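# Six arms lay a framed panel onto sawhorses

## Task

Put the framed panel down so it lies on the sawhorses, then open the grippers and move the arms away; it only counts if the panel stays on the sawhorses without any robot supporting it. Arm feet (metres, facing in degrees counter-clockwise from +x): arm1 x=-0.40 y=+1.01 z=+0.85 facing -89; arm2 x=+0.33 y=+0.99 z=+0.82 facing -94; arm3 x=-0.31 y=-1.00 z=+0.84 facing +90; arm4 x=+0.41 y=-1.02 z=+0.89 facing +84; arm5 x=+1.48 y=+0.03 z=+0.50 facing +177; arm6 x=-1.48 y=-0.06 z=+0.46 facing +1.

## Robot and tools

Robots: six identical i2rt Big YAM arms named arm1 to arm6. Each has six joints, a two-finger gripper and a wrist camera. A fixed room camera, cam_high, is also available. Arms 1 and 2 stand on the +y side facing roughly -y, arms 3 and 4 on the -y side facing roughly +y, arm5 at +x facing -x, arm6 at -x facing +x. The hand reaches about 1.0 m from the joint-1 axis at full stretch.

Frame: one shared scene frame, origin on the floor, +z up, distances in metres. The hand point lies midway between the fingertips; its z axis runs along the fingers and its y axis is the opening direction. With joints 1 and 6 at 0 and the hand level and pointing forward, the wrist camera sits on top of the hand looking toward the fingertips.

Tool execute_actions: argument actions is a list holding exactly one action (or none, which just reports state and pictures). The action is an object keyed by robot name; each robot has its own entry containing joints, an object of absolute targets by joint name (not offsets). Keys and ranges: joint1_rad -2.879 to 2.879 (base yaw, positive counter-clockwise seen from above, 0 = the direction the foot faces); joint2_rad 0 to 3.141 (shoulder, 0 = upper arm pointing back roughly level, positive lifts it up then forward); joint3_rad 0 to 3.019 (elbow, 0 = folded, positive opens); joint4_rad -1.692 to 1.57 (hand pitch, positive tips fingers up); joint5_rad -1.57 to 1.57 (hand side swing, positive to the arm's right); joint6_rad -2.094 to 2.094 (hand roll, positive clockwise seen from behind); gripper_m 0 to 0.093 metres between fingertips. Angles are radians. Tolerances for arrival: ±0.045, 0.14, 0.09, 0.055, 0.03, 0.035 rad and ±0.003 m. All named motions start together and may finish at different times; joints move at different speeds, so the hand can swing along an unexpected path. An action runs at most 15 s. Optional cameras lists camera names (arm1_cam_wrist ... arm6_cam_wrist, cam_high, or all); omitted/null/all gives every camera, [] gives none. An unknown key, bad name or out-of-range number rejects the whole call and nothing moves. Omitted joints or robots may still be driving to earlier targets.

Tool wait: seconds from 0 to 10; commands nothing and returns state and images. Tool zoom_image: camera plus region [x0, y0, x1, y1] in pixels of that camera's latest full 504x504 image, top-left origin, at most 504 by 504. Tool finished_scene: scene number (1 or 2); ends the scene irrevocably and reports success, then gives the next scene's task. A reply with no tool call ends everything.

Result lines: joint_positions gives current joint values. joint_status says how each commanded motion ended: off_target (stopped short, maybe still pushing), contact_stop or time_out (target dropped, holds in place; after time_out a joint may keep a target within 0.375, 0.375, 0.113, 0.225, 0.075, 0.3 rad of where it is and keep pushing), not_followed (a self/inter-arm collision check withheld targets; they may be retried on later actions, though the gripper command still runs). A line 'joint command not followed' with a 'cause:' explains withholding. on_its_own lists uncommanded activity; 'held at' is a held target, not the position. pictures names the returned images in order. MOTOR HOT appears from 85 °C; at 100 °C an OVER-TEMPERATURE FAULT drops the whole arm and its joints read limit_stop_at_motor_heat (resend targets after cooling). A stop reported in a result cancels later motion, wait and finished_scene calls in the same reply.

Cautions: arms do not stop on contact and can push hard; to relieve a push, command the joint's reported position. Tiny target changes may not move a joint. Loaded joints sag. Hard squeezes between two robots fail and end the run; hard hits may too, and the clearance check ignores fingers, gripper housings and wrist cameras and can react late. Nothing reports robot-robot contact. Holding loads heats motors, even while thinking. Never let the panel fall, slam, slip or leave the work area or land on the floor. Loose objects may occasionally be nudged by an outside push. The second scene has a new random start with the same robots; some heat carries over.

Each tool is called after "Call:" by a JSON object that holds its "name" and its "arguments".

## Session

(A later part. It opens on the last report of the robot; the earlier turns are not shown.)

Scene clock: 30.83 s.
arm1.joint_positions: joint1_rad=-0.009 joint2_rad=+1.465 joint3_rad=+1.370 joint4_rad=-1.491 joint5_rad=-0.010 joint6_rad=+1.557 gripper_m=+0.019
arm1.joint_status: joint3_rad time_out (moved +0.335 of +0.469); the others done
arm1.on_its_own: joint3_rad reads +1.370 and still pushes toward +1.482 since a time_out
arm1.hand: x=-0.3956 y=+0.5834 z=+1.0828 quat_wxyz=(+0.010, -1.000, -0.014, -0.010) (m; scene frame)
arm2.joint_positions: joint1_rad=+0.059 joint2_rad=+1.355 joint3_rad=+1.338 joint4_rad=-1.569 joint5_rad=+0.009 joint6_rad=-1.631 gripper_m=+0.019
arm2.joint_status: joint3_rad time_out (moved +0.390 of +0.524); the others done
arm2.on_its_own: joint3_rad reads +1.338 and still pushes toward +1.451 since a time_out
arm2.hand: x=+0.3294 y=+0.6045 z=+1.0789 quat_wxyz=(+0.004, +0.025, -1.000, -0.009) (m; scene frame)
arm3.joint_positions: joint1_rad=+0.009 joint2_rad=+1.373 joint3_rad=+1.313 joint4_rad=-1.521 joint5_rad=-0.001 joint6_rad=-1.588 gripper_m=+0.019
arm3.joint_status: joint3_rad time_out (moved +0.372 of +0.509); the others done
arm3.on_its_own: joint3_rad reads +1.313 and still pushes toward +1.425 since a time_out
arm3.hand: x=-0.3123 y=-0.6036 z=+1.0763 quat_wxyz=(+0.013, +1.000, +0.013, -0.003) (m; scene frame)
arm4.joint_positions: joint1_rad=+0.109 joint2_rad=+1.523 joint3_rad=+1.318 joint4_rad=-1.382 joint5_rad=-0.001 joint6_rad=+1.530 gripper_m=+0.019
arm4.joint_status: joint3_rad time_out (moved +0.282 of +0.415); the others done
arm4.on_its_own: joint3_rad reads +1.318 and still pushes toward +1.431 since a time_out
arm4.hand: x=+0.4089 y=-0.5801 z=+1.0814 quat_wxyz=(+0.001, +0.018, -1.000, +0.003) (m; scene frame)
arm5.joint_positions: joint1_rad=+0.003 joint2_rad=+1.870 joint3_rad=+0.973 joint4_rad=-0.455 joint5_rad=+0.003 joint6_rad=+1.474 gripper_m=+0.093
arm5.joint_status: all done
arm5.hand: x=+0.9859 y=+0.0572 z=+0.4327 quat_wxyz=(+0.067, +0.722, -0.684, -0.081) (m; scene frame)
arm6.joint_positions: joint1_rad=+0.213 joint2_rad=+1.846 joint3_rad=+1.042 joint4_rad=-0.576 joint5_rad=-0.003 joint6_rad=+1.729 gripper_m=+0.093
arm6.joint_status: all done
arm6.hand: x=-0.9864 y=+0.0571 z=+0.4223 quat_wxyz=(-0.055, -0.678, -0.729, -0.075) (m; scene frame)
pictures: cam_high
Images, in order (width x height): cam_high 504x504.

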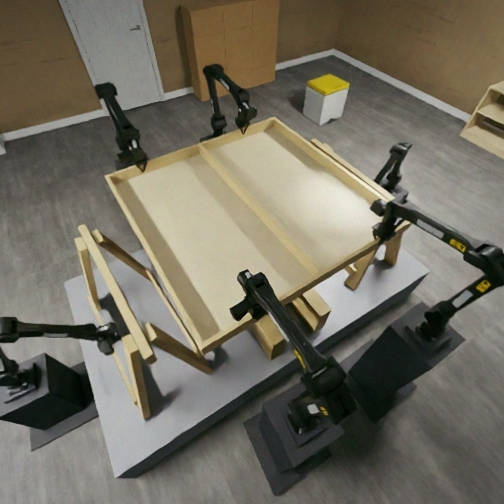

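Call:
{"name": "execute_actions", "arguments": {"actions": [{"arm5":{"joints":{"joint1_rad":0.045,"joint2_rad":2.125,"joint3_rad":1.68,"joint4_rad":-0.63,"joint6_rad":1.51}},"arm6":{"joints":{"joint1_rad":0.127,"joint2_rad":2.11,"joint3_rad":1.74,"joint4_rad":-0.745,"joint6_rad":1.66}}}], "cameras": ["cam_high","arm5_cam_wrist","arm6_cam_wrist"]}}

Scene clock: 33.97 s.
arm1.joint_positions: joint1_rad=-0.009 joint2_rad=+1.465 joint3_rad=+1.370 joint4_rad=-1.491 joint5_rad=-0.010 joint6_rad=+1.557 gripper_m=+0.019
arm1.joint_status: not commanded
arm1.on_its_own: joint3_rad reads +1.370 and still pushes toward +1.482 since a time_out
arm1.hand: x=-0.3956 y=+0.5834 z=+1.0828 quat_wxyz=(+0.010, -1.000, -0.014, -0.010) (m; scene frame)
arm2.joint_positions: joint1_rad=+0.059 joint2_rad=+1.355 joint3_rad=+1.338 joint4_rad=-1.569 joint5_rad=+0.009 joint6_rad=-1.631 gripper_m=+0.019
arm2.joint_status: not commanded
arm2.on_its_own: joint3_rad reads +1.338 and still pushes toward +1.451 since a time_out
arm2.hand: x=+0.3294 y=+0.6045 z=+1.0789 quat_wxyz=(+0.004, +0.025, -1.000, -0.009) (m; scene frame)
arm3.joint_positions: joint1_rad=+0.009 joint2_rad=+1.373 joint3_rad=+1.313 joint4_rad=-1.521 joint5_rad=-0.001 joint6_rad=-1.588 gripper_m=+0.019
arm3.joint_status: not commanded
arm3.on_its_own: joint3_rad reads +1.313 and still pushes toward +1.425 since a time_out
arm3.hand: x=-0.3123 y=-0.6036 z=+1.0763 quat_wxyz=(+0.013, +1.000, +0.013, -0.003) (m; scene frame)
arm4.joint_positions: joint1_rad=+0.109 joint2_rad=+1.523 joint3_rad=+1.318 joint4_rad=-1.382 joint5_rad=-0.001 joint6_rad=+1.530 gripper_m=+0.019
arm4.joint_status: not commanded
arm4.on_its_own: joint3_rad reads +1.318 and still pushes toward +1.431 since a time_out
arm4.hand: x=+0.4089 y=-0.5801 z=+1.0814 quat_wxyz=(+0.001, +0.018, -1.000, +0.003) (m; scene frame)
arm5.joint_positions: joint1_rad=+0.041 joint2_rad=+2.169 joint3_rad=+1.539 joint4_rad=-0.709 joint5_rad=+0.000 joint6_rad=+1.501 gripper_m=+0.093
arm5.joint_status: joint3_rad time_out (moved +0.566 of +0.707); joint4_rad time_out (moved -0.254 of -0.175); the others done
arm5.on_its_own: joint3_rad reads +1.539 and still pushes toward +1.652 since a time_out; joint4_rad reads -0.709 and still pushes toward -0.630 since a time_out
arm5.hand: x=+0.8195 y=+0.0392 z=+0.4378 quat_wxyz=(+0.075, +0.725, -0.680, -0.081) (m; scene frame)
arm6.joint_positions: joint1_rad=+0.133 joint2_rad=+2.164 joint3_rad=+1.623 joint4_rad=-0.816 joint5_rad=-0.001 joint6_rad=+1.660 gripper_m=+0.093
arm6.joint_status: joint3_rad time_out (moved +0.581 of +0.698); joint4_rad time_out (moved -0.240 of -0.169); the others done
arm6.on_its_own: joint3_rad reads +1.623 and still pushes toward +1.736 since a time_out; joint4_rad reads -0.816 and still pushes toward -0.745 since a time_out
arm6.hand: x=-0.8130 y=+0.0426 z=+0.4316 quat_wxyz=(-0.069, -0.681, -0.725, -0.079) (m; scene frame)
pictures: arm5_cam_wrist, arm6_cam_wrist, cam_high
Images, in order (width x height): arm5_cam_wrist 504x504, arm6_cam_wrist 504x504, cam_high 504x504.

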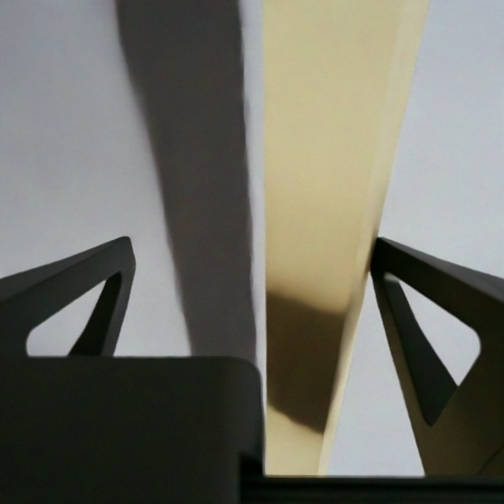

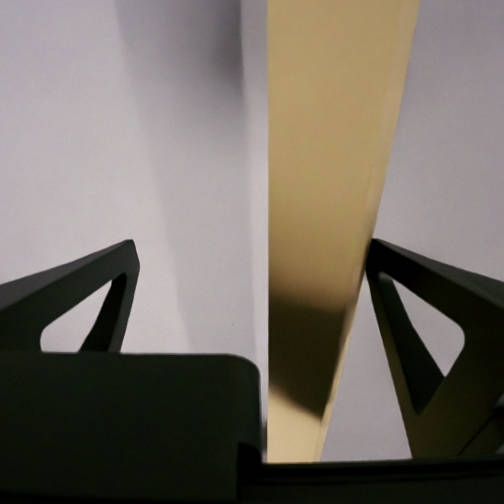

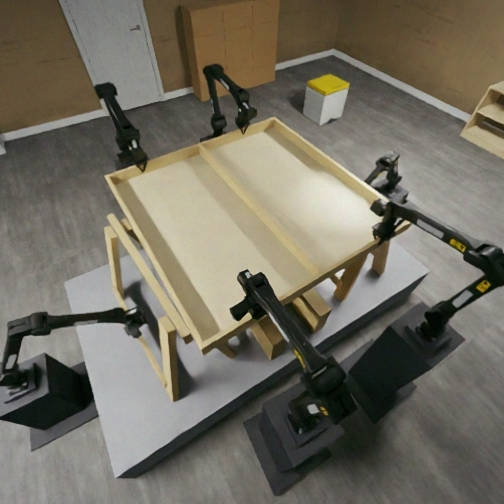

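Call:
{"name": "execute_actions", "arguments": {"actions": [{"arm5":{"joints":{"joint1_rad":0.06,"joint2_rad":2.48,"joint3_rad":2.32,"joint4_rad":-0.885,"joint6_rad":1.53}},"arm6":{"joints":{"joint1_rad":0.092,"joint2_rad":2.475,"joint3_rad":2.39,"joint4_rad":-0.945,"joint6_rad":1.613}}}], "cameras": ["cam_high","arm5_cam_wrist","arm6_cam_wrist"]}}

Scene clock: 37.53 s.
arm1.joint_positions: joint1_rad=-0.009 joint2_rad=+1.465 joint3_rad=+1.370 joint4_rad=-1.491 joint5_rad=-0.010 joint6_rad=+1.557 gripper_m=+0.019
arm1.joint_status: not commanded
arm1.on_its_own: joint3_rad reads +1.370 and still pushes toward +1.482 since a time_out
arm1.hand: x=-0.3956 y=+0.5834 z=+1.0828 quat_wxyz=(+0.010, -1.000, -0.014, -0.010) (m; scene frame)
arm2.joint_positions: joint1_rad=+0.059 joint2_rad=+1.355 joint3_rad=+1.338 joint4_rad=-1.569 joint5_rad=+0.009 joint6_rad=-1.631 gripper_m=+0.019
arm2.joint_status: not commanded
arm2.on_its_own: joint3_rad reads +1.338 and still pushes toward +1.451 since a time_out
arm2.hand: x=+0.3294 y=+0.6045 z=+1.0789 quat_wxyz=(+0.004, +0.025, -1.000, -0.009) (m; scene frame)
arm3.joint_positions: joint1_rad=+0.009 joint2_rad=+1.373 joint3_rad=+1.313 joint4_rad=-1.521 joint5_rad=-0.001 joint6_rad=-1.588 gripper_m=+0.019
arm3.joint_status: not commanded
arm3.on_its_own: joint3_rad reads +1.313 and still pushes toward +1.425 since a time_out
arm3.hand: x=-0.3123 y=-0.6036 z=+1.0763 quat_wxyz=(+0.013, +1.000, +0.013, -0.003) (m; scene frame)
arm4.joint_positions: joint1_rad=+0.109 joint2_rad=+1.523 joint3_rad=+1.318 joint4_rad=-1.382 joint5_rad=-0.001 joint6_rad=+1.530 gripper_m=+0.019
arm4.joint_status: not commanded
arm4.on_its_own: joint3_rad reads +1.318 and still pushes toward +1.431 since a time_out
arm4.hand: x=+0.4089 y=-0.5801 z=+1.0814 quat_wxyz=(+0.001, +0.018, -1.000, +0.003) (m; scene frame)
arm5.joint_positions: joint1_rad=+0.048 joint2_rad=+2.493 joint3_rad=+2.214 joint4_rad=-0.960 joint5_rad=+0.005 joint6_rad=+1.516 gripper_m=+0.093
arm5.joint_status: joint3_rad time_out (moved +0.675 of +0.781); joint4_rad time_out (moved -0.250 of -0.176); the others done
arm5.on_its_own: joint3_rad reads +2.214 and still pushes toward +2.320 since a time_out; joint4_rad reads -0.960 and still pushes toward -0.885 since a time_out
arm5.hand: x=+0.6635 y=+0.0355 z=+0.4631 quat_wxyz=(+0.109, +0.717, -0.679, -0.118) (m; scene frame)
arm6.joint_positions: joint1_rad=+0.099 joint2_rad=+2.497 joint3_rad=+2.282 joint4_rad=-1.017 joint5_rad=-0.004 joint6_rad=+1.618 gripper_m=+0.093
arm6.joint_status: joint3_rad time_out (moved +0.659 of +0.767); joint4_rad time_out (moved -0.201 of -0.129); the others done
arm6.on_its_own: joint3_rad reads +2.282 and still pushes toward +2.390 since a time_out; joint4_rad reads -1.017 and still pushes toward -0.945 since a time_out
arm6.hand: x=-0.6603 y=+0.0380 z=+0.4519 quat_wxyz=(-0.110, -0.672, -0.721, -0.125) (m; scene frame)
pictures: arm5_cam_wrist, arm6_cam_wrist, cam_high
Images, in order (width x height): arm5_cam_wrist 504x504, arm6_cam_wrist 504x504, cam_high 504x504.

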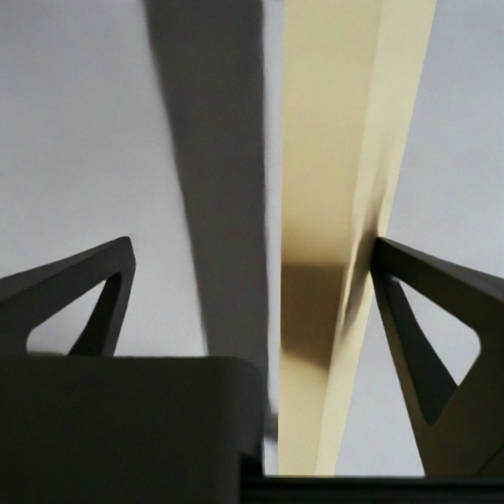

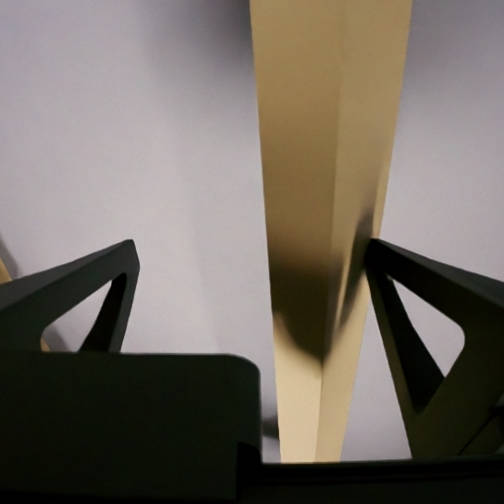

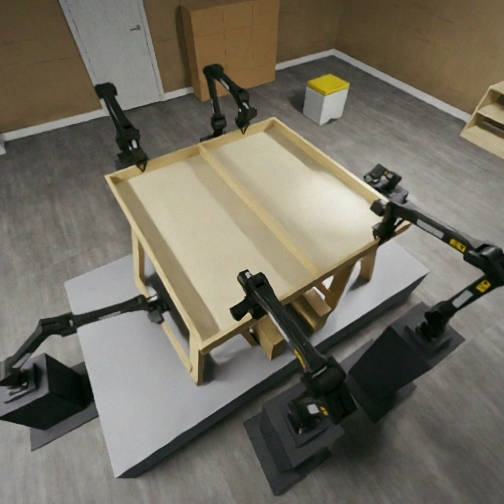

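Call:
{"name": "execute_actions", "arguments": {"actions": [{"arm1":{"joints":{"joint2_rad":1.447,"joint3_rad":1.366,"joint4_rad":-1.39}},"arm2":{"joints":{"joint2_rad":1.301,"joint3_rad":1.337,"joint4_rad":-1.504}},"arm3":{"joints":{"joint2_rad":1.319,"joint3_rad":1.323,"joint4_rad":-1.46}},"arm4":{"joints":{"joint2_rad":1.507,"joint3_rad":1.335,"joint4_rad":-1.313}},"arm5":{"joints":{"joint1_rad":0.408,"joint2_rad":2.525,"joint3_rad":2.205,"joint4_rad":-0.908,"joint6_rad":1.854}},"arm6":{"joints":{"joint1_rad":0.447,"joint2_rad":2.565,"joint3_rad":2.385,"joint4_rad":-1.021,"joint6_rad":1.909}}}], "cameras": ["cam_high","arm5_cam_wrist","arm6_cam_wrist"]}}

Scene clock: 43.97 s.
arm1.joint_positions: joint1_rad=-0.009 joint2_rad=+1.483 joint3_rad=+1.284 joint4_rad=-1.400 joint5_rad=-0.013 joint6_rad=+1.556 gripper_m=+0.019
arm1.joint_status: all done
arm1.hand: x=-0.3947 y=+0.5855 z=+1.0436 quat_wxyz=(+0.015, -1.000, -0.015, -0.012) (m; scene frame)
arm2.joint_positions: joint1_rad=+0.059 joint2_rad=+1.361 joint3_rad=+1.258 joint4_rad=-1.494 joint5_rad=+0.005 joint6_rad=-1.631 gripper_m=+0.019
arm2.joint_status: all done
arm2.hand: x=+0.3300 y=+0.6068 z=+1.0458 quat_wxyz=(+0.002, +0.026, -1.000, -0.014) (m; scene frame)
arm3.joint_positions: joint1_rad=+0.009 joint2_rad=+1.398 joint3_rad=+1.246 joint4_rad=-1.439 joint5_rad=+0.003 joint6_rad=-1.588 gripper_m=+0.019
arm3.joint_status: all done
arm3.hand: x=-0.3120 y=-0.6005 z=+1.0411 quat_wxyz=(+0.018, +1.000, +0.013, -0.002) (m; scene frame)
arm4.joint_positions: joint1_rad=+0.109 joint2_rad=+1.554 joint3_rad=+1.275 joint4_rad=-1.311 joint5_rad=+0.002 joint6_rad=+1.530 gripper_m=+0.019
arm4.joint_status: all done
arm4.hand: x=+0.4093 y=-0.5755 z=+1.0520 quat_wxyz=(+0.000, +0.018, -1.000, +0.005) (m; scene frame)
arm5.joint_positions: joint1_rad=+0.405 joint2_rad=+2.495 joint3_rad=+2.193 joint4_rad=-0.920 joint5_rad=+0.003 joint6_rad=+1.864 gripper_m=+0.093
arm5.joint_status: all done
arm5.hand: x=+0.7128 y=-0.2492 z=+0.4559 quat_wxyz=(+0.152, +0.719, -0.674, -0.075) (m; scene frame)
arm6.joint_positions: joint1_rad=+0.450 joint2_rad=+2.552 joint3_rad=+2.351 joint4_rad=-1.016 joint5_rad=+0.000 joint6_rad=+1.900 gripper_m=+0.093
arm6.joint_status: all done
arm6.hand: x=-0.7302 y=+0.3175 z=+0.4362 quat_wxyz=(-0.069, -0.647, -0.743, -0.158) (m; scene frame)
pictures: arm5_cam_wrist, arm6_cam_wrist, cam_high
Images, in order (width x height): arm5_cam_wrist 504x504, arm6_cam_wrist 504x504, cam_high 504x504.

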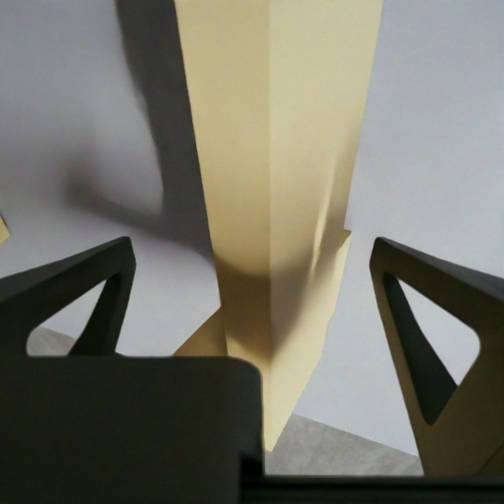

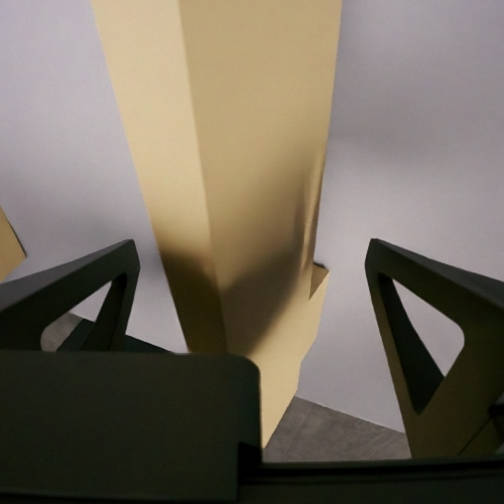

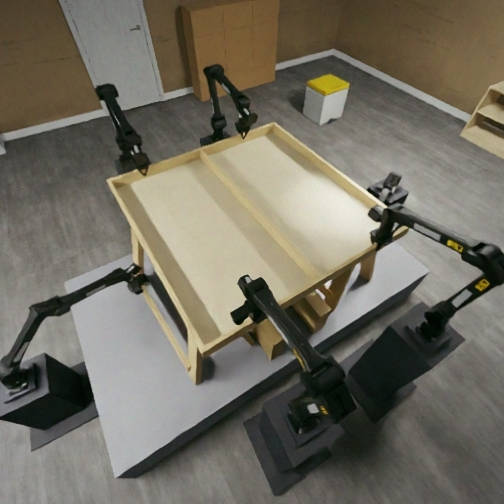

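Call:
{"name": "execute_actions", "arguments": {"actions": []}}

Scene clock: 44.77 s.
arm1.joint_positions: joint1_rad=-0.009 joint2_rad=+1.483 joint3_rad=+1.284 joint4_rad=-1.400 joint5_rad=-0.013 joint6_rad=+1.556 gripper_m=+0.019
arm1.joint_status: all done
arm1.hand: x=-0.3947 y=+0.5855 z=+1.0436 quat_wxyz=(+0.015, -1.000, -0.015, -0.012) (m; scene frame)
arm2.joint_positions: joint1_rad=+0.059 joint2_rad=+1.361 joint3_rad=+1.258 joint4_rad=-1.494 joint5_rad=+0.005 joint6_rad=-1.631 gripper_m=+0.019
arm2.joint_status: all done
arm2.hand: x=+0.3300 y=+0.6068 z=+1.0458 quat_wxyz=(+0.002, +0.026, -1.000, -0.014) (m; scene frame)
arm3.joint_positions: joint1_rad=+0.009 joint2_rad=+1.398 joint3_rad=+1.246 joint4_rad=-1.439 joint5_rad=+0.003 joint6_rad=-1.588 gripper_m=+0.019
arm3.joint_status: all done
arm3.hand: x=-0.3120 y=-0.6005 z=+1.0411 quat_wxyz=(+0.018, +1.000, +0.013, -0.002) (m; scene frame)
arm4.joint_positions: joint1_rad=+0.109 joint2_rad=+1.554 joint3_rad=+1.275 joint4_rad=-1.311 joint5_rad=+0.002 joint6_rad=+1.530 gripper_m=+0.019
arm4.joint_status: all done
arm4.hand: x=+0.4093 y=-0.5755 z=+1.0520 quat_wxyz=(+0.000, +0.018, -1.000, +0.005) (m; scene frame)
arm5.joint_positions: joint1_rad=+0.405 joint2_rad=+2.495 joint3_rad=+2.193 joint4_rad=-0.920 joint5_rad=+0.003 joint6_rad=+1.864 gripper_m=+0.093
arm5.joint_status: all done
arm5.hand: x=+0.7128 y=-0.2492 z=+0.4559 quat_wxyz=(+0.152, +0.719, -0.674, -0.075) (m; scene frame)
arm6.joint_positions: joint1_rad=+0.450 joint2_rad=+2.552 joint3_rad=+2.351 joint4_rad=-1.016 joint5_rad=+0.000 joint6_rad=+1.900 gripper_m=+0.093
arm6.joint_status: all done
arm6.hand: x=-0.7302 y=+0.3175 z=+0.4362 quat_wxyz=(-0.069, -0.647, -0.743, -0.158) (m; scene frame)
pictures: arm1_cam_wrist, arm2_cam_wrist, arm3_cam_wrist, arm4_cam_wrist, arm5_cam_wrist, arm6_cam_wrist, cam_high
Images, in order (width x height): arm1_cam_wrist 504x504, arm2_cam_wrist 504x504, arm3_cam_wrist 504x504, arm4_cam_wrist 504x504, arm5_cam_wrist 504x504, arm6_cam_wrist 504x504, cam_high 504x504.

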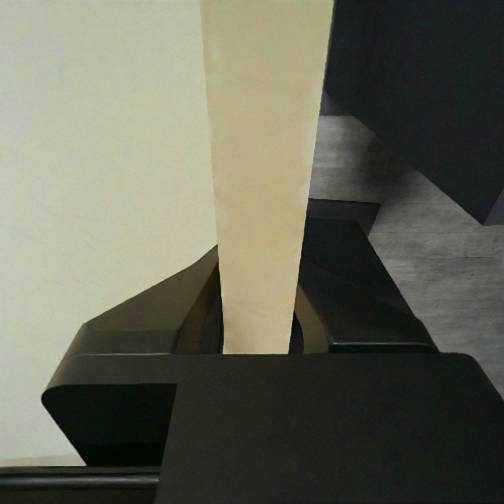

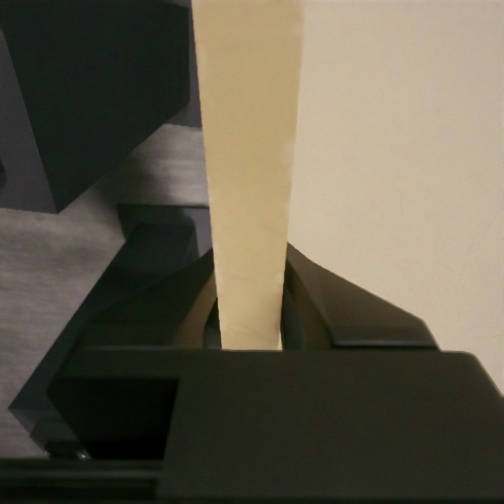

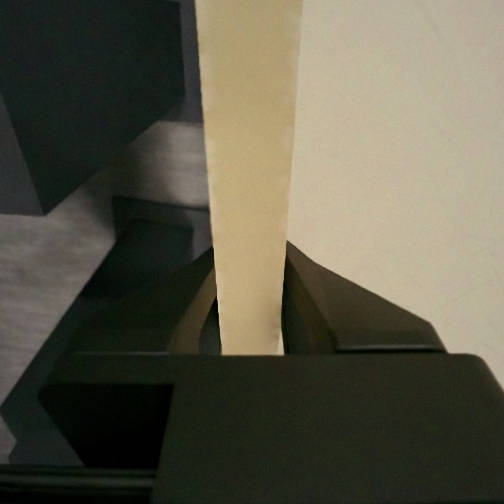

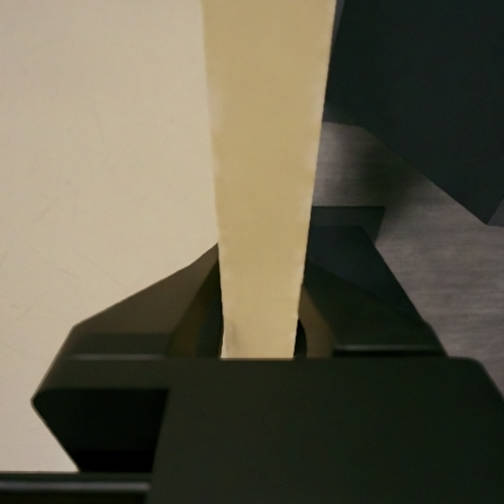

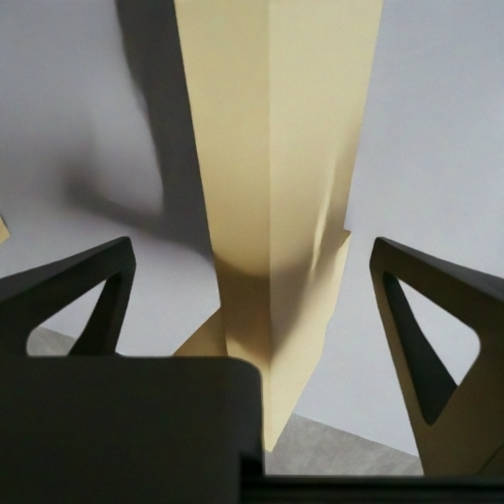

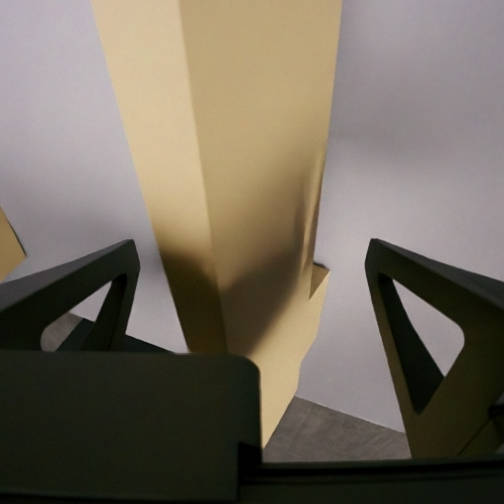

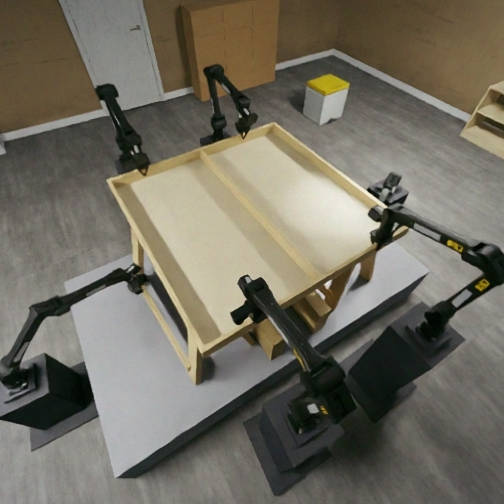

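Call:
{"name": "zoom_image", "arguments": {"camera": "cam_high", "region": [60, 150, 440, 420]}}

Region (60, 150, 440, 420) of cam_high's 504x504 image, scaled by 1.326, with more detail than that image has; it fills the top 358 rows of this view, and the rest is white.

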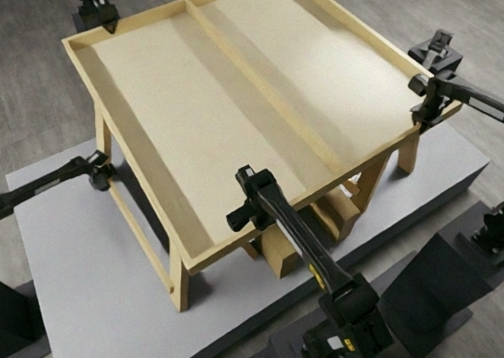

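Call:
{"name": "execute_actions", "arguments": {"actions": [{"arm5": {"joints": {"joint1_rad": 0.365, "joint2_rad": 2.505, "joint3_rad": 2.28, "joint4_rad": -0.66, "gripper_m": 0.045}}, "arm6": {"joints": {"joint1_rad": 0.387, "joint2_rad": 2.56, "joint3_rad": 2.46, "joint4_rad": -0.70, "gripper_m": 0.045}}}], "cameras": ["arm5_cam_wrist", "arm6_cam_wrist", "cam_high"]}}

Scene clock: 47.67 s.
arm1.joint_positions: joint1_rad=-0.009 joint2_rad=+1.483 joint3_rad=+1.284 joint4_rad=-1.400 joint5_rad=-0.013 joint6_rad=+1.556 gripper_m=+0.019
arm1.joint_status: not commanded
arm1.hand: x=-0.3947 y=+0.5855 z=+1.0436 quat_wxyz=(+0.015, -1.000, -0.015, -0.012) (m; scene frame)
arm2.joint_positions: joint1_rad=+0.059 joint2_rad=+1.361 joint3_rad=+1.258 joint4_rad=-1.494 joint5_rad=+0.005 joint6_rad=-1.631 gripper_m=+0.019
arm2.joint_status: not commanded
arm2.hand: x=+0.3300 y=+0.6068 z=+1.0458 quat_wxyz=(+0.002, +0.026, -1.000, -0.014) (m; scene frame)
arm3.joint_positions: joint1_rad=+0.009 joint2_rad=+1.398 joint3_rad=+1.246 joint4_rad=-1.439 joint5_rad=+0.003 joint6_rad=-1.588 gripper_m=+0.019
arm3.joint_status: not commanded
arm3.hand: x=-0.3120 y=-0.6005 z=+1.0411 quat_wxyz=(+0.018, +1.000, +0.013, -0.002) (m; scene frame)
arm4.joint_positions: joint1_rad=+0.109 joint2_rad=+1.554 joint3_rad=+1.275 joint4_rad=-1.311 joint5_rad=+0.002 joint6_rad=+1.530 gripper_m=+0.019
arm4.joint_status: not commanded
arm4.hand: x=+0.4093 y=-0.5755 z=+1.0520 quat_wxyz=(+0.000, +0.018, -1.000, +0.005) (m; scene frame)
arm5.joint_positions: joint1_rad=+0.400 joint2_rad=+2.507 joint3_rad=+2.193 joint4_rad=-0.749 joint5_rad=-0.019 joint6_rad=+1.864 gripper_m=+0.045
arm5.joint_status: joint4_rad time_out (moved +0.171 of +0.260); the others done
arm5.on_its_own: joint4_rad reads -0.749 and still pushes toward -0.660 since a time_out
arm5.hand: x=+0.6789 y=-0.2621 z=+0.4634 quat_wxyz=(+0.226, +0.707, -0.663, -0.101) (m; scene frame)
arm6.joint_positions: joint1_rad=+0.437 joint2_rad=+2.573 joint3_rad=+2.360 joint4_rad=-0.814 joint5_rad=-0.032 joint6_rad=+1.904 gripper_m=+0.045
arm6.joint_status: joint1_rad time_out (moved -0.012 of -0.063); joint3_rad time_out (moved +0.009 of +0.109); joint4_rad time_out (moved +0.202 of +0.316); the others done
arm6.on_its_own: joint1_rad reads +0.437 and still pushes toward +0.387 since a time_out; joint3_rad reads +2.360 and still pushes toward +2.460 since a time_out; joint4_rad reads -0.814 and still pushes toward -0.700 since a time_out
arm6.hand: x=-0.6881 y=+0.3326 z=+0.4449 quat_wxyz=(-0.091, -0.635, -0.725, -0.249) (m; scene frame)
pictures: arm5_cam_wrist, arm6_cam_wrist, cam_high
Images, in order (width x height): arm5_cam_wrist 504x504, arm6_cam_wrist 504x504, cam_high 504x504.

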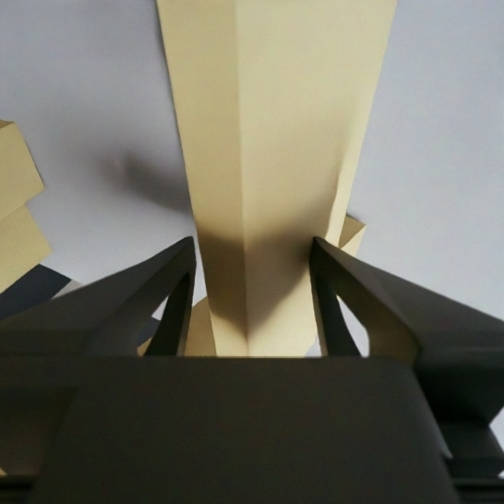

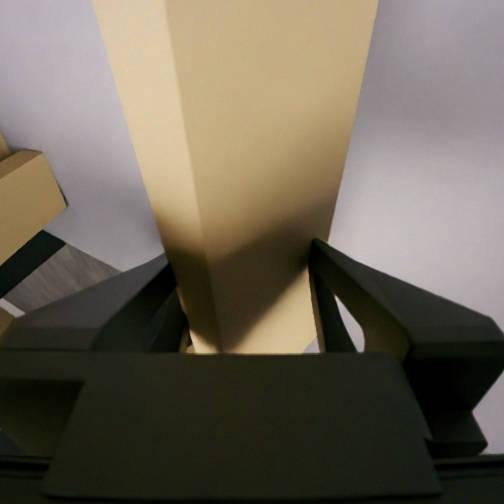

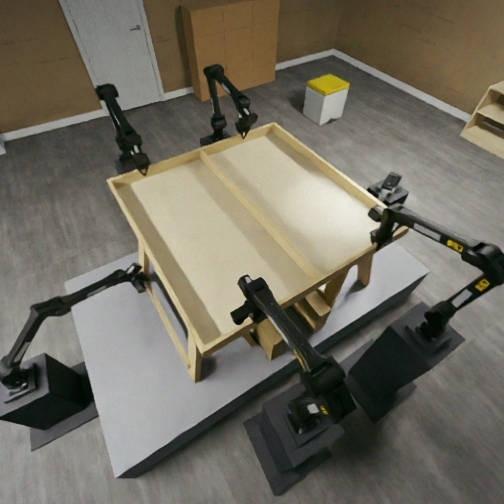

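Call:
{"name": "execute_actions", "arguments": {"actions": [{"arm1": {"joints": {"joint2_rad": 1.465, "joint3_rad": 1.303, "joint4_rad": -1.311}}, "arm2": {"joints": {"joint2_rad": 1.313, "joint3_rad": 1.268, "joint4_rad": -1.423}}, "arm3": {"joints": {"joint2_rad": 1.334, "joint3_rad": 1.257, "joint4_rad": -1.379}}, "arm4": {"joints": {"joint2_rad": 1.534, "joint3_rad": 1.274, "joint4_rad": -1.223}}, "arm5": {"joints": {"joint1_rad": 0.40, "joint2_rad": 2.22, "joint3_rad": 2.03, "joint4_rad": -0.86, "gripper_m": 0.093}}, "arm6": {"joints": {"joint1_rad": 0.437, "joint2_rad": 2.28, "joint3_rad": 2.19, "joint4_rad": -0.92, "gripper_m": 0.093}}}], "cameras": ["arm5_cam_wrist", "arm6_cam_wrist", "cam_high"]}}

Scene clock: 50.50 s.
arm1.joint_positions: joint1_rad=-0.010 joint2_rad=+1.489 joint3_rad=+1.238 joint4_rad=-1.333 joint5_rad=-0.008 joint6_rad=+1.556 gripper_m=+0.019
arm1.joint_status: all done
arm1.hand: x=-0.3955 y=+0.5842 z=+1.0234 quat_wxyz=(+0.009, -1.000, -0.015, -0.009) (m; scene frame)
arm2.joint_positions: joint1_rad=+0.059 joint2_rad=+1.370 joint3_rad=+1.196 joint4_rad=-1.420 joint5_rad=+0.008 joint6_rad=-1.631 gripper_m=+0.019
arm2.joint_status: all done
arm2.hand: x=+0.3295 y=+0.6065 z=+1.0191 quat_wxyz=(+0.004, +0.026, -1.000, -0.013) (m; scene frame)
arm3.joint_positions: joint1_rad=+0.009 joint2_rad=+1.398 joint3_rad=+1.197 joint4_rad=-1.378 joint5_rad=+0.001 joint6_rad=-1.588 gripper_m=+0.019
arm3.joint_status: all done
arm3.hand: x=-0.3123 y=-0.6009 z=+1.0229 quat_wxyz=(+0.012, +1.000, +0.013, -0.002) (m; scene frame)
arm4.joint_positions: joint1_rad=+0.108 joint2_rad=+1.570 joint3_rad=+1.226 joint4_rad=-1.237 joint5_rad=-0.002 joint6_rad=+1.530 gripper_m=+0.019
arm4.joint_status: all done
arm4.hand: x=+0.4090 y=-0.5746 z=+1.0277 quat_wxyz=(+0.001, +0.018, -1.000, +0.000) (m; scene frame)
arm5.joint_positions: joint1_rad=+0.400 joint2_rad=+2.186 joint3_rad=+2.040 joint4_rad=-0.846 joint5_rad=-0.002 joint6_rad=+1.864 gripper_m=+0.093
arm5.joint_status: all done
arm5.hand: x=+0.7155 y=-0.2446 z=+0.6356 quat_wxyz=(+0.253, +0.699, -0.658, -0.123) (m; scene frame)
arm6.joint_positions: joint1_rad=+0.437 joint2_rad=+2.279 joint3_rad=+2.189 joint4_rad=-0.908 joint5_rad=-0.002 joint6_rad=+1.905 gripper_m=+0.093
arm6.joint_status: all done
arm6.hand: x=-0.7257 y=+0.3104 z=+0.5916 quat_wxyz=(-0.109, -0.636, -0.719, -0.257) (m; scene frame)
pictures: arm5_cam_wrist, arm6_cam_wrist, cam_high
Images, in order (width x height): arm5_cam_wrist 504x504, arm6_cam_wrist 504x504, cam_high 504x504.

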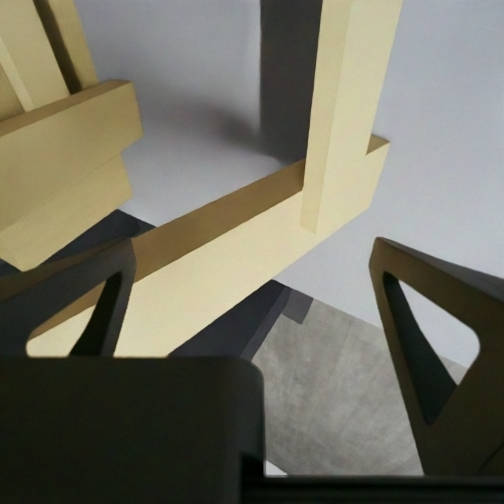

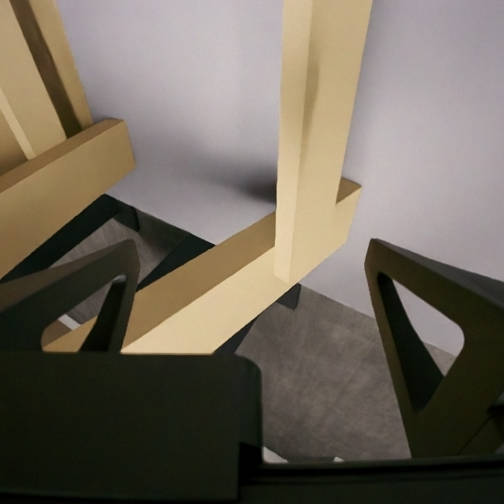

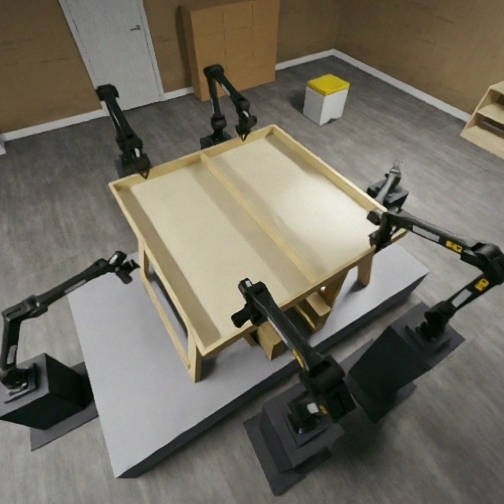

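Call:
{"name": "execute_actions", "arguments": {"actions": [{"arm1": {"joints": {"joint2_rad": 1.480, "joint3_rad": 1.250, "joint4_rad": -1.245}}, "arm2": {"joints": {"joint2_rad": 1.321, "joint3_rad": 1.222, "joint4_rad": -1.369}}, "arm3": {"joints": {"joint2_rad": 1.346, "joint3_rad": 1.206, "joint4_rad": -1.317}}, "arm4": {"joints": {"joint2_rad": 1.555, "joint3_rad": 1.227, "joint4_rad": -1.154}}, "arm5": {"joints": {"joint2_rad": 1.75, "joint3_rad": 1.72}}, "arm6": {"joints": {"joint2_rad": 1.8, "joint3_rad": 1.82}}}], "cameras": ["arm5_cam_wrist", "arm6_cam_wrist", "cam_high"]}}

Scene clock: 54.07 s.
arm1.joint_positions: joint1_rad=-0.010 joint2_rad=+1.483 joint3_rad=+1.226 joint4_rad=-1.316 joint5_rad=-0.008 joint6_rad=+1.556 gripper_m=+0.019
arm1.joint_status: joint4_rad time_out (moved +0.017 of +0.088); the others done
arm1.on_its_own: joint4_rad reads -1.316 and still pushes toward -1.245 since a time_out
arm1.hand: x=-0.3955 y=+0.5844 z=+1.0215 quat_wxyz=(+0.003, -1.000, -0.015, -0.009) (m; scene frame)
arm2.joint_positions: joint1_rad=+0.059 joint2_rad=+1.363 joint3_rad=+1.185 joint4_rad=-1.404 joint5_rad=+0.008 joint6_rad=-1.631 gripper_m=+0.019
arm2.joint_status: all done
arm2.hand: x=+0.3295 y=+0.6063 z=+1.0179 quat_wxyz=(+0.004, +0.026, -1.000, -0.006) (m; scene frame)
arm3.joint_positions: joint1_rad=+0.009 joint2_rad=+1.384 joint3_rad=+1.179 joint4_rad=-1.350 joint5_rad=+0.001 joint6_rad=-1.588 gripper_m=+0.018
arm3.joint_status: all done
arm3.hand: x=-0.3123 y=-0.6010 z=+1.0215 quat_wxyz=(+0.000, +1.000, +0.013, -0.002) (m; scene frame)
arm4.joint_positions: joint1_rad=+0.108 joint2_rad=+1.558 joint3_rad=+1.208 joint4_rad=-1.210 joint5_rad=-0.002 joint6_rad=+1.529 gripper_m=+0.018
arm4.joint_status: joint4_rad time_out (moved +0.027 of +0.083); the others done
arm4.on_its_own: joint4_rad reads -1.210 and still pushes toward -1.154 since a time_out
arm4.hand: x=+0.4090 y=-0.5748 z=+1.0261 quat_wxyz=(+0.001, +0.018, -1.000, -0.010) (m; scene frame)
arm5.joint_positions: joint1_rad=+0.400 joint2_rad=+1.735 joint3_rad=+1.726 joint4_rad=-0.855 joint5_rad=-0.002 joint6_rad=+1.864 gripper_m=+0.093
arm5.joint_status: all done
arm5.hand: x=+0.8228 y=-0.2046 z=+0.7999 quat_wxyz=(+0.307, +0.684, -0.644, -0.150) (m; scene frame)
arm6.joint_positions: joint1_rad=+0.437 joint2_rad=+1.787 joint3_rad=+1.818 joint4_rad=-0.913 joint5_rad=-0.002 joint6_rad=+1.905 gripper_m=+0.093
arm6.joint_status: all done
arm6.hand: x=-0.8384 y=+0.2571 z=+0.7677 quat_wxyz=(-0.130, -0.624, -0.706, -0.308) (m; scene frame)
pictures: arm5_cam_wrist, arm6_cam_wrist, cam_high
Images, in order (width x height): arm5_cam_wrist 504x504, arm6_cam_wrist 504x504, cam_high 504x504.

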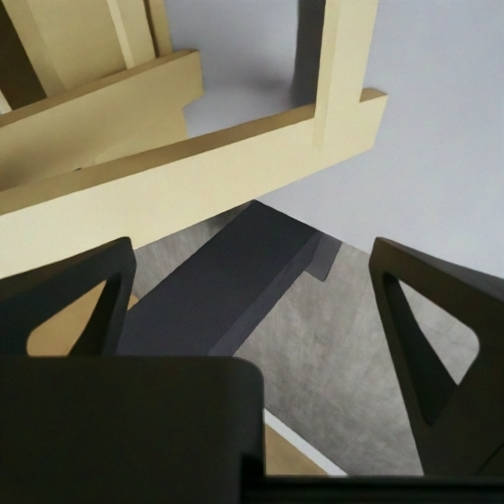

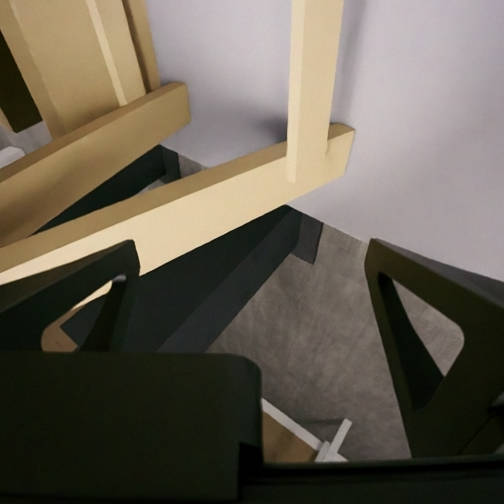

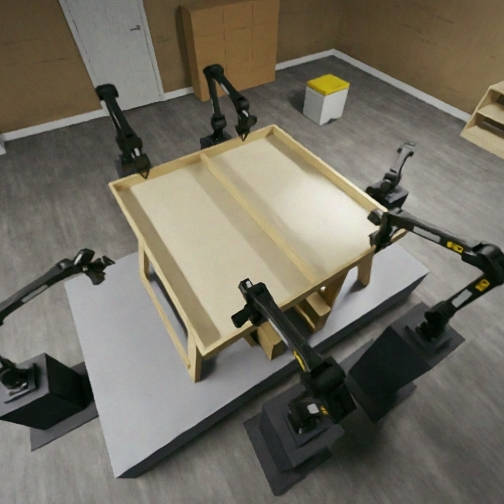

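Call:
{"name": "execute_actions", "arguments": {"actions": [{"arm1": {"joints": {"joint2_rad": 1.483, "joint3_rad": 1.232, "joint4_rad": -1.316, "gripper_m": 0.07}}, "arm2": {"joints": {"joint2_rad": 1.355, "joint3_rad": 1.192, "joint4_rad": -1.404, "gripper_m": 0.07}}, "arm3": {"joints": {"joint2_rad": 1.376, "joint3_rad": 1.186, "joint4_rad": -1.350, "gripper_m": 0.07}}, "arm4": {"joints": {"joint2_rad": 1.558, "joint3_rad": 1.214, "joint4_rad": -1.210, "gripper_m": 0.07}}, "arm5": {"joints": {"joint2_rad": 1.4, "joint3_rad": 1.4}}, "arm6": {"joints": {"joint2_rad": 1.45, "joint3_rad": 1.48}}}], "cameras": ["arm1_cam_wrist", "arm2_cam_wrist", "arm3_cam_wrist", "arm4_cam_wrist", "cam_high"]}}

Scene clock: 55.83 s.
arm1.joint_positions: joint1_rad=-0.010 joint2_rad=+1.483 joint3_rad=+1.224 joint4_rad=-1.312 joint5_rad=-0.002 joint6_rad=+1.554 gripper_m=+0.070
arm1.joint_status: all done
arm1.hand: x=-0.3965 y=+0.5840 z=+1.0211 quat_wxyz=(+0.002, -1.000, -0.016, -0.006) (m; scene frame)
arm2.joint_positions: joint1_rad=+0.063 joint2_rad=+1.361 joint3_rad=+1.183 joint4_rad=-1.403 joint5_rad=+0.002 joint6_rad=-1.631 gripper_m=+0.070
arm2.joint_status: all done
arm2.hand: x=+0.3322 y=+0.6070 z=+1.0174 quat_wxyz=(+0.001, +0.028, -1.000, -0.007) (m; scene frame)
arm3.joint_positions: joint1_rad=+0.009 joint2_rad=+1.382 joint3_rad=+1.178 joint4_rad=-1.350 joint5_rad=+0.001 joint6_rad=-1.594 gripper_m=+0.070
arm3.joint_status: all done
arm3.hand: x=-0.3123 y=-0.6016 z=+1.0213 quat_wxyz=(+0.000, +1.000, +0.016, -0.002) (m; scene frame)
arm4.joint_positions: joint1_rad=+0.108 joint2_rad=+1.558 joint3_rad=+1.207 joint4_rad=-1.207 joint5_rad=-0.001 joint6_rad=+1.529 gripper_m=+0.070
arm4.joint_status: all done
arm4.hand: x=+0.4091 y=-0.5747 z=+1.0256 quat_wxyz=(+0.001, +0.018, -1.000, -0.011) (m; scene frame)
arm5.joint_positions: joint1_rad=+0.400 joint2_rad=+1.379 joint3_rad=+1.411 joint4_rad=-0.855 joint5_rad=-0.002 joint6_rad=+1.864 gripper_m=+0.093
arm5.joint_status: all done
arm5.hand: x=+0.9416 y=-0.1607 z=+0.8452 quat_wxyz=(+0.324, +0.679, -0.639, -0.159) (m; scene frame)
arm6.joint_positions: joint1_rad=+0.437 joint2_rad=+1.434 joint3_rad=+1.479 joint4_rad=-0.914 joint5_rad=-0.002 joint6_rad=+1.905 gripper_m=+0.093
arm6.joint_status: all done
arm6.hand: x=-0.9549 y=+0.2006 z=+0.8055 quat_wxyz=(-0.133, -0.622, -0.705, -0.314) (m; scene frame)
pictures: arm1_cam_wrist, arm2_cam_wrist, arm3_cam_wrist, arm4_cam_wrist, cam_high
Images, in order (width x height): arm1_cam_wrist 504x504, arm2_cam_wrist 504x504, arm3_cam_wrist 504x504, arm4_cam_wrist 504x504, cam_high 504x504.

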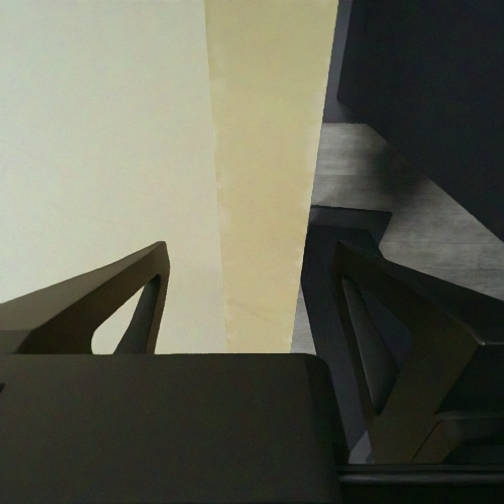

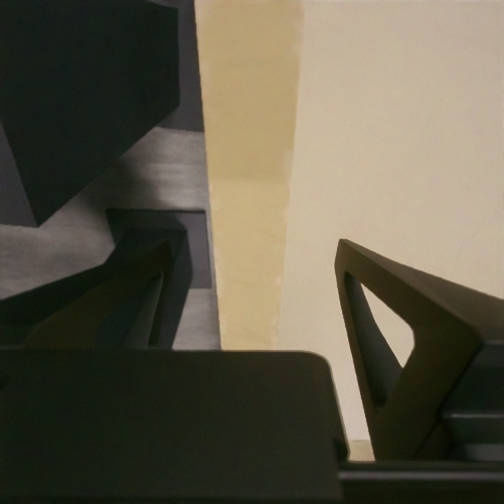

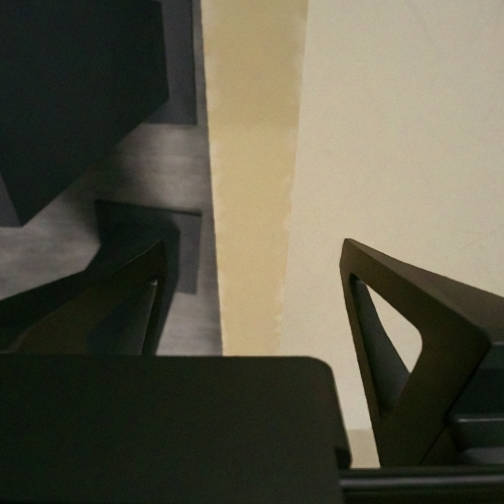

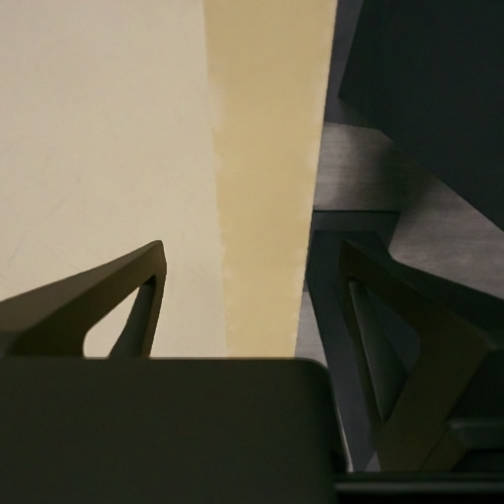

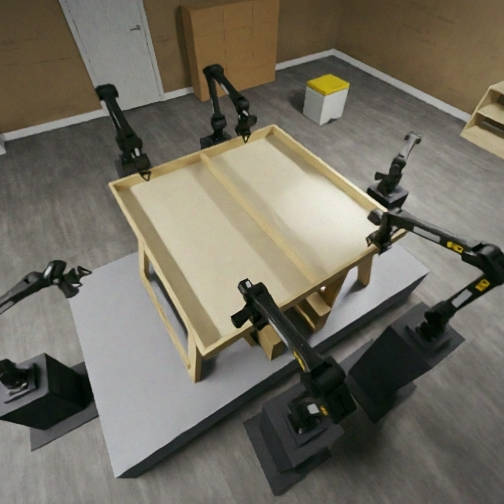

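Call:
{"name": "execute_actions", "arguments": {"actions": [{"arm1": {"joints": {"joint2_rad": 1.44, "joint3_rad": 1.415, "joint4_rad": -1.523}}, "arm2": {"joints": {"joint2_rad": 1.33, "joint3_rad": 1.387, "joint4_rad": -1.619}}, "arm3": {"joints": {"joint2_rad": 1.342, "joint3_rad": 1.374, "joint4_rad": -1.566}}, "arm4": {"joints": {"joint2_rad": 1.494, "joint3_rad": 1.371, "joint4_rad": -1.418}}}], "cameras": ["arm1_cam_wrist", "cam_high"]}}

Scene clock: 57.13 s.
arm1.joint_positions: joint1_rad=-0.010 joint2_rad=+1.441 joint3_rad=+1.383 joint4_rad=-1.506 joint5_rad=-0.002 joint6_rad=+1.553 gripper_m=+0.070
arm1.joint_status: all done
arm1.hand: x=-0.3973 y=+0.5860 z=+1.0977 quat_wxyz=(-0.002, -1.000, -0.016, -0.006) (m; scene frame)
arm2.joint_positions: joint1_rad=+0.063 joint2_rad=+1.332 joint3_rad=+1.348 joint4_rad=-1.611 joint5_rad=+0.002 joint6_rad=-1.631 gripper_m=+0.070
arm2.joint_status: all done
arm2.hand: x=+0.3323 y=+0.6151 z=+1.0911 quat_wxyz=(+0.001, +0.028, -1.000, -0.013) (m; scene frame)
arm3.joint_positions: joint1_rad=+0.009 joint2_rad=+1.338 joint3_rad=+1.337 joint4_rad=-1.556 joint5_rad=+0.001 joint6_rad=-1.594 gripper_m=+0.070
arm3.joint_status: all done
arm3.hand: x=-0.3118 y=-0.6099 z=+1.0983 quat_wxyz=(+0.001, +1.000, +0.016, -0.002) (m; scene frame)
arm4.joint_positions: joint1_rad=+0.108 joint2_rad=+1.492 joint3_rad=+1.325 joint4_rad=-1.410 joint5_rad=-0.001 joint6_rad=+1.529 gripper_m=+0.070
arm4.joint_status: all done
arm4.hand: x=+0.4092 y=-0.5870 z=+1.0967 quat_wxyz=(+0.001, +0.018, -1.000, -0.002) (m; scene frame)
arm5.joint_positions: joint1_rad=+0.400 joint2_rad=+1.379 joint3_rad=+1.411 joint4_rad=-0.855 joint5_rad=-0.002 joint6_rad=+1.864 gripper_m=+0.093
arm5.joint_status: not commanded
arm5.hand: x=+0.9416 y=-0.1607 z=+0.8452 quat_wxyz=(+0.324, +0.679, -0.639, -0.159) (m; scene frame)
arm6.joint_positions: joint1_rad=+0.437 joint2_rad=+1.434 joint3_rad=+1.479 joint4_rad=-0.914 joint5_rad=-0.002 joint6_rad=+1.905 gripper_m=+0.093
arm6.joint_status: not commanded
arm6.hand: x=-0.9549 y=+0.2006 z=+0.8055 quat_wxyz=(-0.133, -0.622, -0.705, -0.314) (m; scene frame)
pictures: arm1_cam_wrist, cam_high
Images, in order (width x height): arm1_cam_wrist 504x504, cam_high 504x504.

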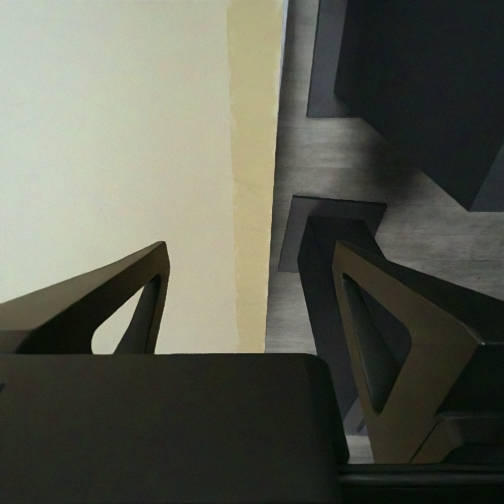

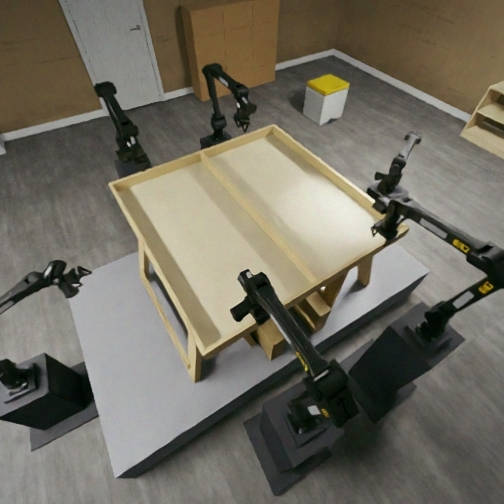

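Call:
{"name": "execute_actions", "arguments": {"actions": [{"arm1": {"joints": {"joint2_rad": 0.89, "joint3_rad": 1.17}}, "arm2": {"joints": {"joint2_rad": 0.78, "joint3_rad": 1.14}}, "arm3": {"joints": {"joint2_rad": 0.79, "joint3_rad": 1.13}}, "arm4": {"joints": {"joint2_rad": 0.94, "joint3_rad": 1.12}}, "arm5": {"joints": {"joint2_rad": 1.0, "joint3_rad": 1.0}}, "arm6": {"joints": {"joint2_rad": 1.0, "joint3_rad": 1.05}}}], "cameras": ["cam_high"]}}

Scene clock: 58.80 s.
arm1.joint_positions: joint1_rad=-0.010 joint2_rad=+0.875 joint3_rad=+1.167 joint4_rad=-1.507 joint5_rad=-0.002 joint6_rad=+1.553 gripper_m=+0.070
arm1.joint_status: all done
arm1.hand: x=-0.4004 y=+0.7262 z=+1.1956 quat_wxyz=(-0.175, -0.984, -0.016, -0.006) (m; scene frame)
arm2.joint_positions: joint1_rad=+0.063 joint2_rad=+0.769 joint3_rad=+1.148 joint4_rad=-1.614 joint5_rad=+0.002 joint6_rad=-1.631 gripper_m=+0.070
arm2.joint_status: all done
arm2.hand: x=+0.3331 y=+0.7567 z=+1.1685 quat_wxyz=(+0.007, +0.027, -0.986, +0.166) (m; scene frame)
arm3.joint_positions: joint1_rad=+0.009 joint2_rad=+0.785 joint3_rad=+1.134 joint4_rad=-1.560 joint5_rad=+0.001 joint6_rad=-1.595 gripper_m=+0.070
arm3.joint_status: all done
arm3.hand: x=-0.3102 y=-0.7471 z=+1.1784 quat_wxyz=(-0.171, +0.985, +0.015, -0.001) (m; scene frame)
arm4.joint_positions: joint1_rad=+0.108 joint2_rad=+0.934 joint3_rad=+1.130 joint4_rad=-1.413 joint5_rad=-0.001 joint6_rad=+1.529 gripper_m=+0.070
arm4.joint_status: all done
arm4.hand: x=+0.4087 y=-0.7120 z=+1.2104 quat_wxyz=(-0.003, +0.018, -0.983, -0.180) (m; scene frame)
arm5.joint_positions: joint1_rad=+0.400 joint2_rad=+0.986 joint3_rad=+1.011 joint4_rad=-0.855 joint5_rad=-0.002 joint6_rad=+1.864 gripper_m=+0.093
arm5.joint_status: all done
arm5.hand: x=+1.0809 y=-0.1094 z=+0.8114 quat_wxyz=(+0.322, +0.680, -0.640, -0.158) (m; scene frame)
arm6.joint_positions: joint1_rad=+0.437 joint2_rad=+0.986 joint3_rad=+1.050 joint4_rad=-0.914 joint5_rad=-0.002 joint6_rad=+1.905 gripper_m=+0.093
arm6.joint_status: all done
arm6.hand: x=-1.1032 y=+0.1280 z=+0.7854 quat_wxyz=(-0.136, -0.620, -0.702, -0.322) (m; scene frame)
pictures: cam_high
Images, in order (width x height): cam_high 504x504.

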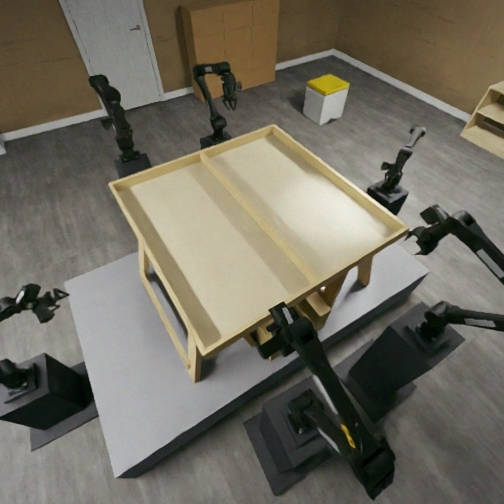

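The panel is resting on both sawhorses, and all arms have let go and moved clear.

Call:
{"name": "finished_scene", "arguments": {"scene": 2}}

The scene is finished: the task was done.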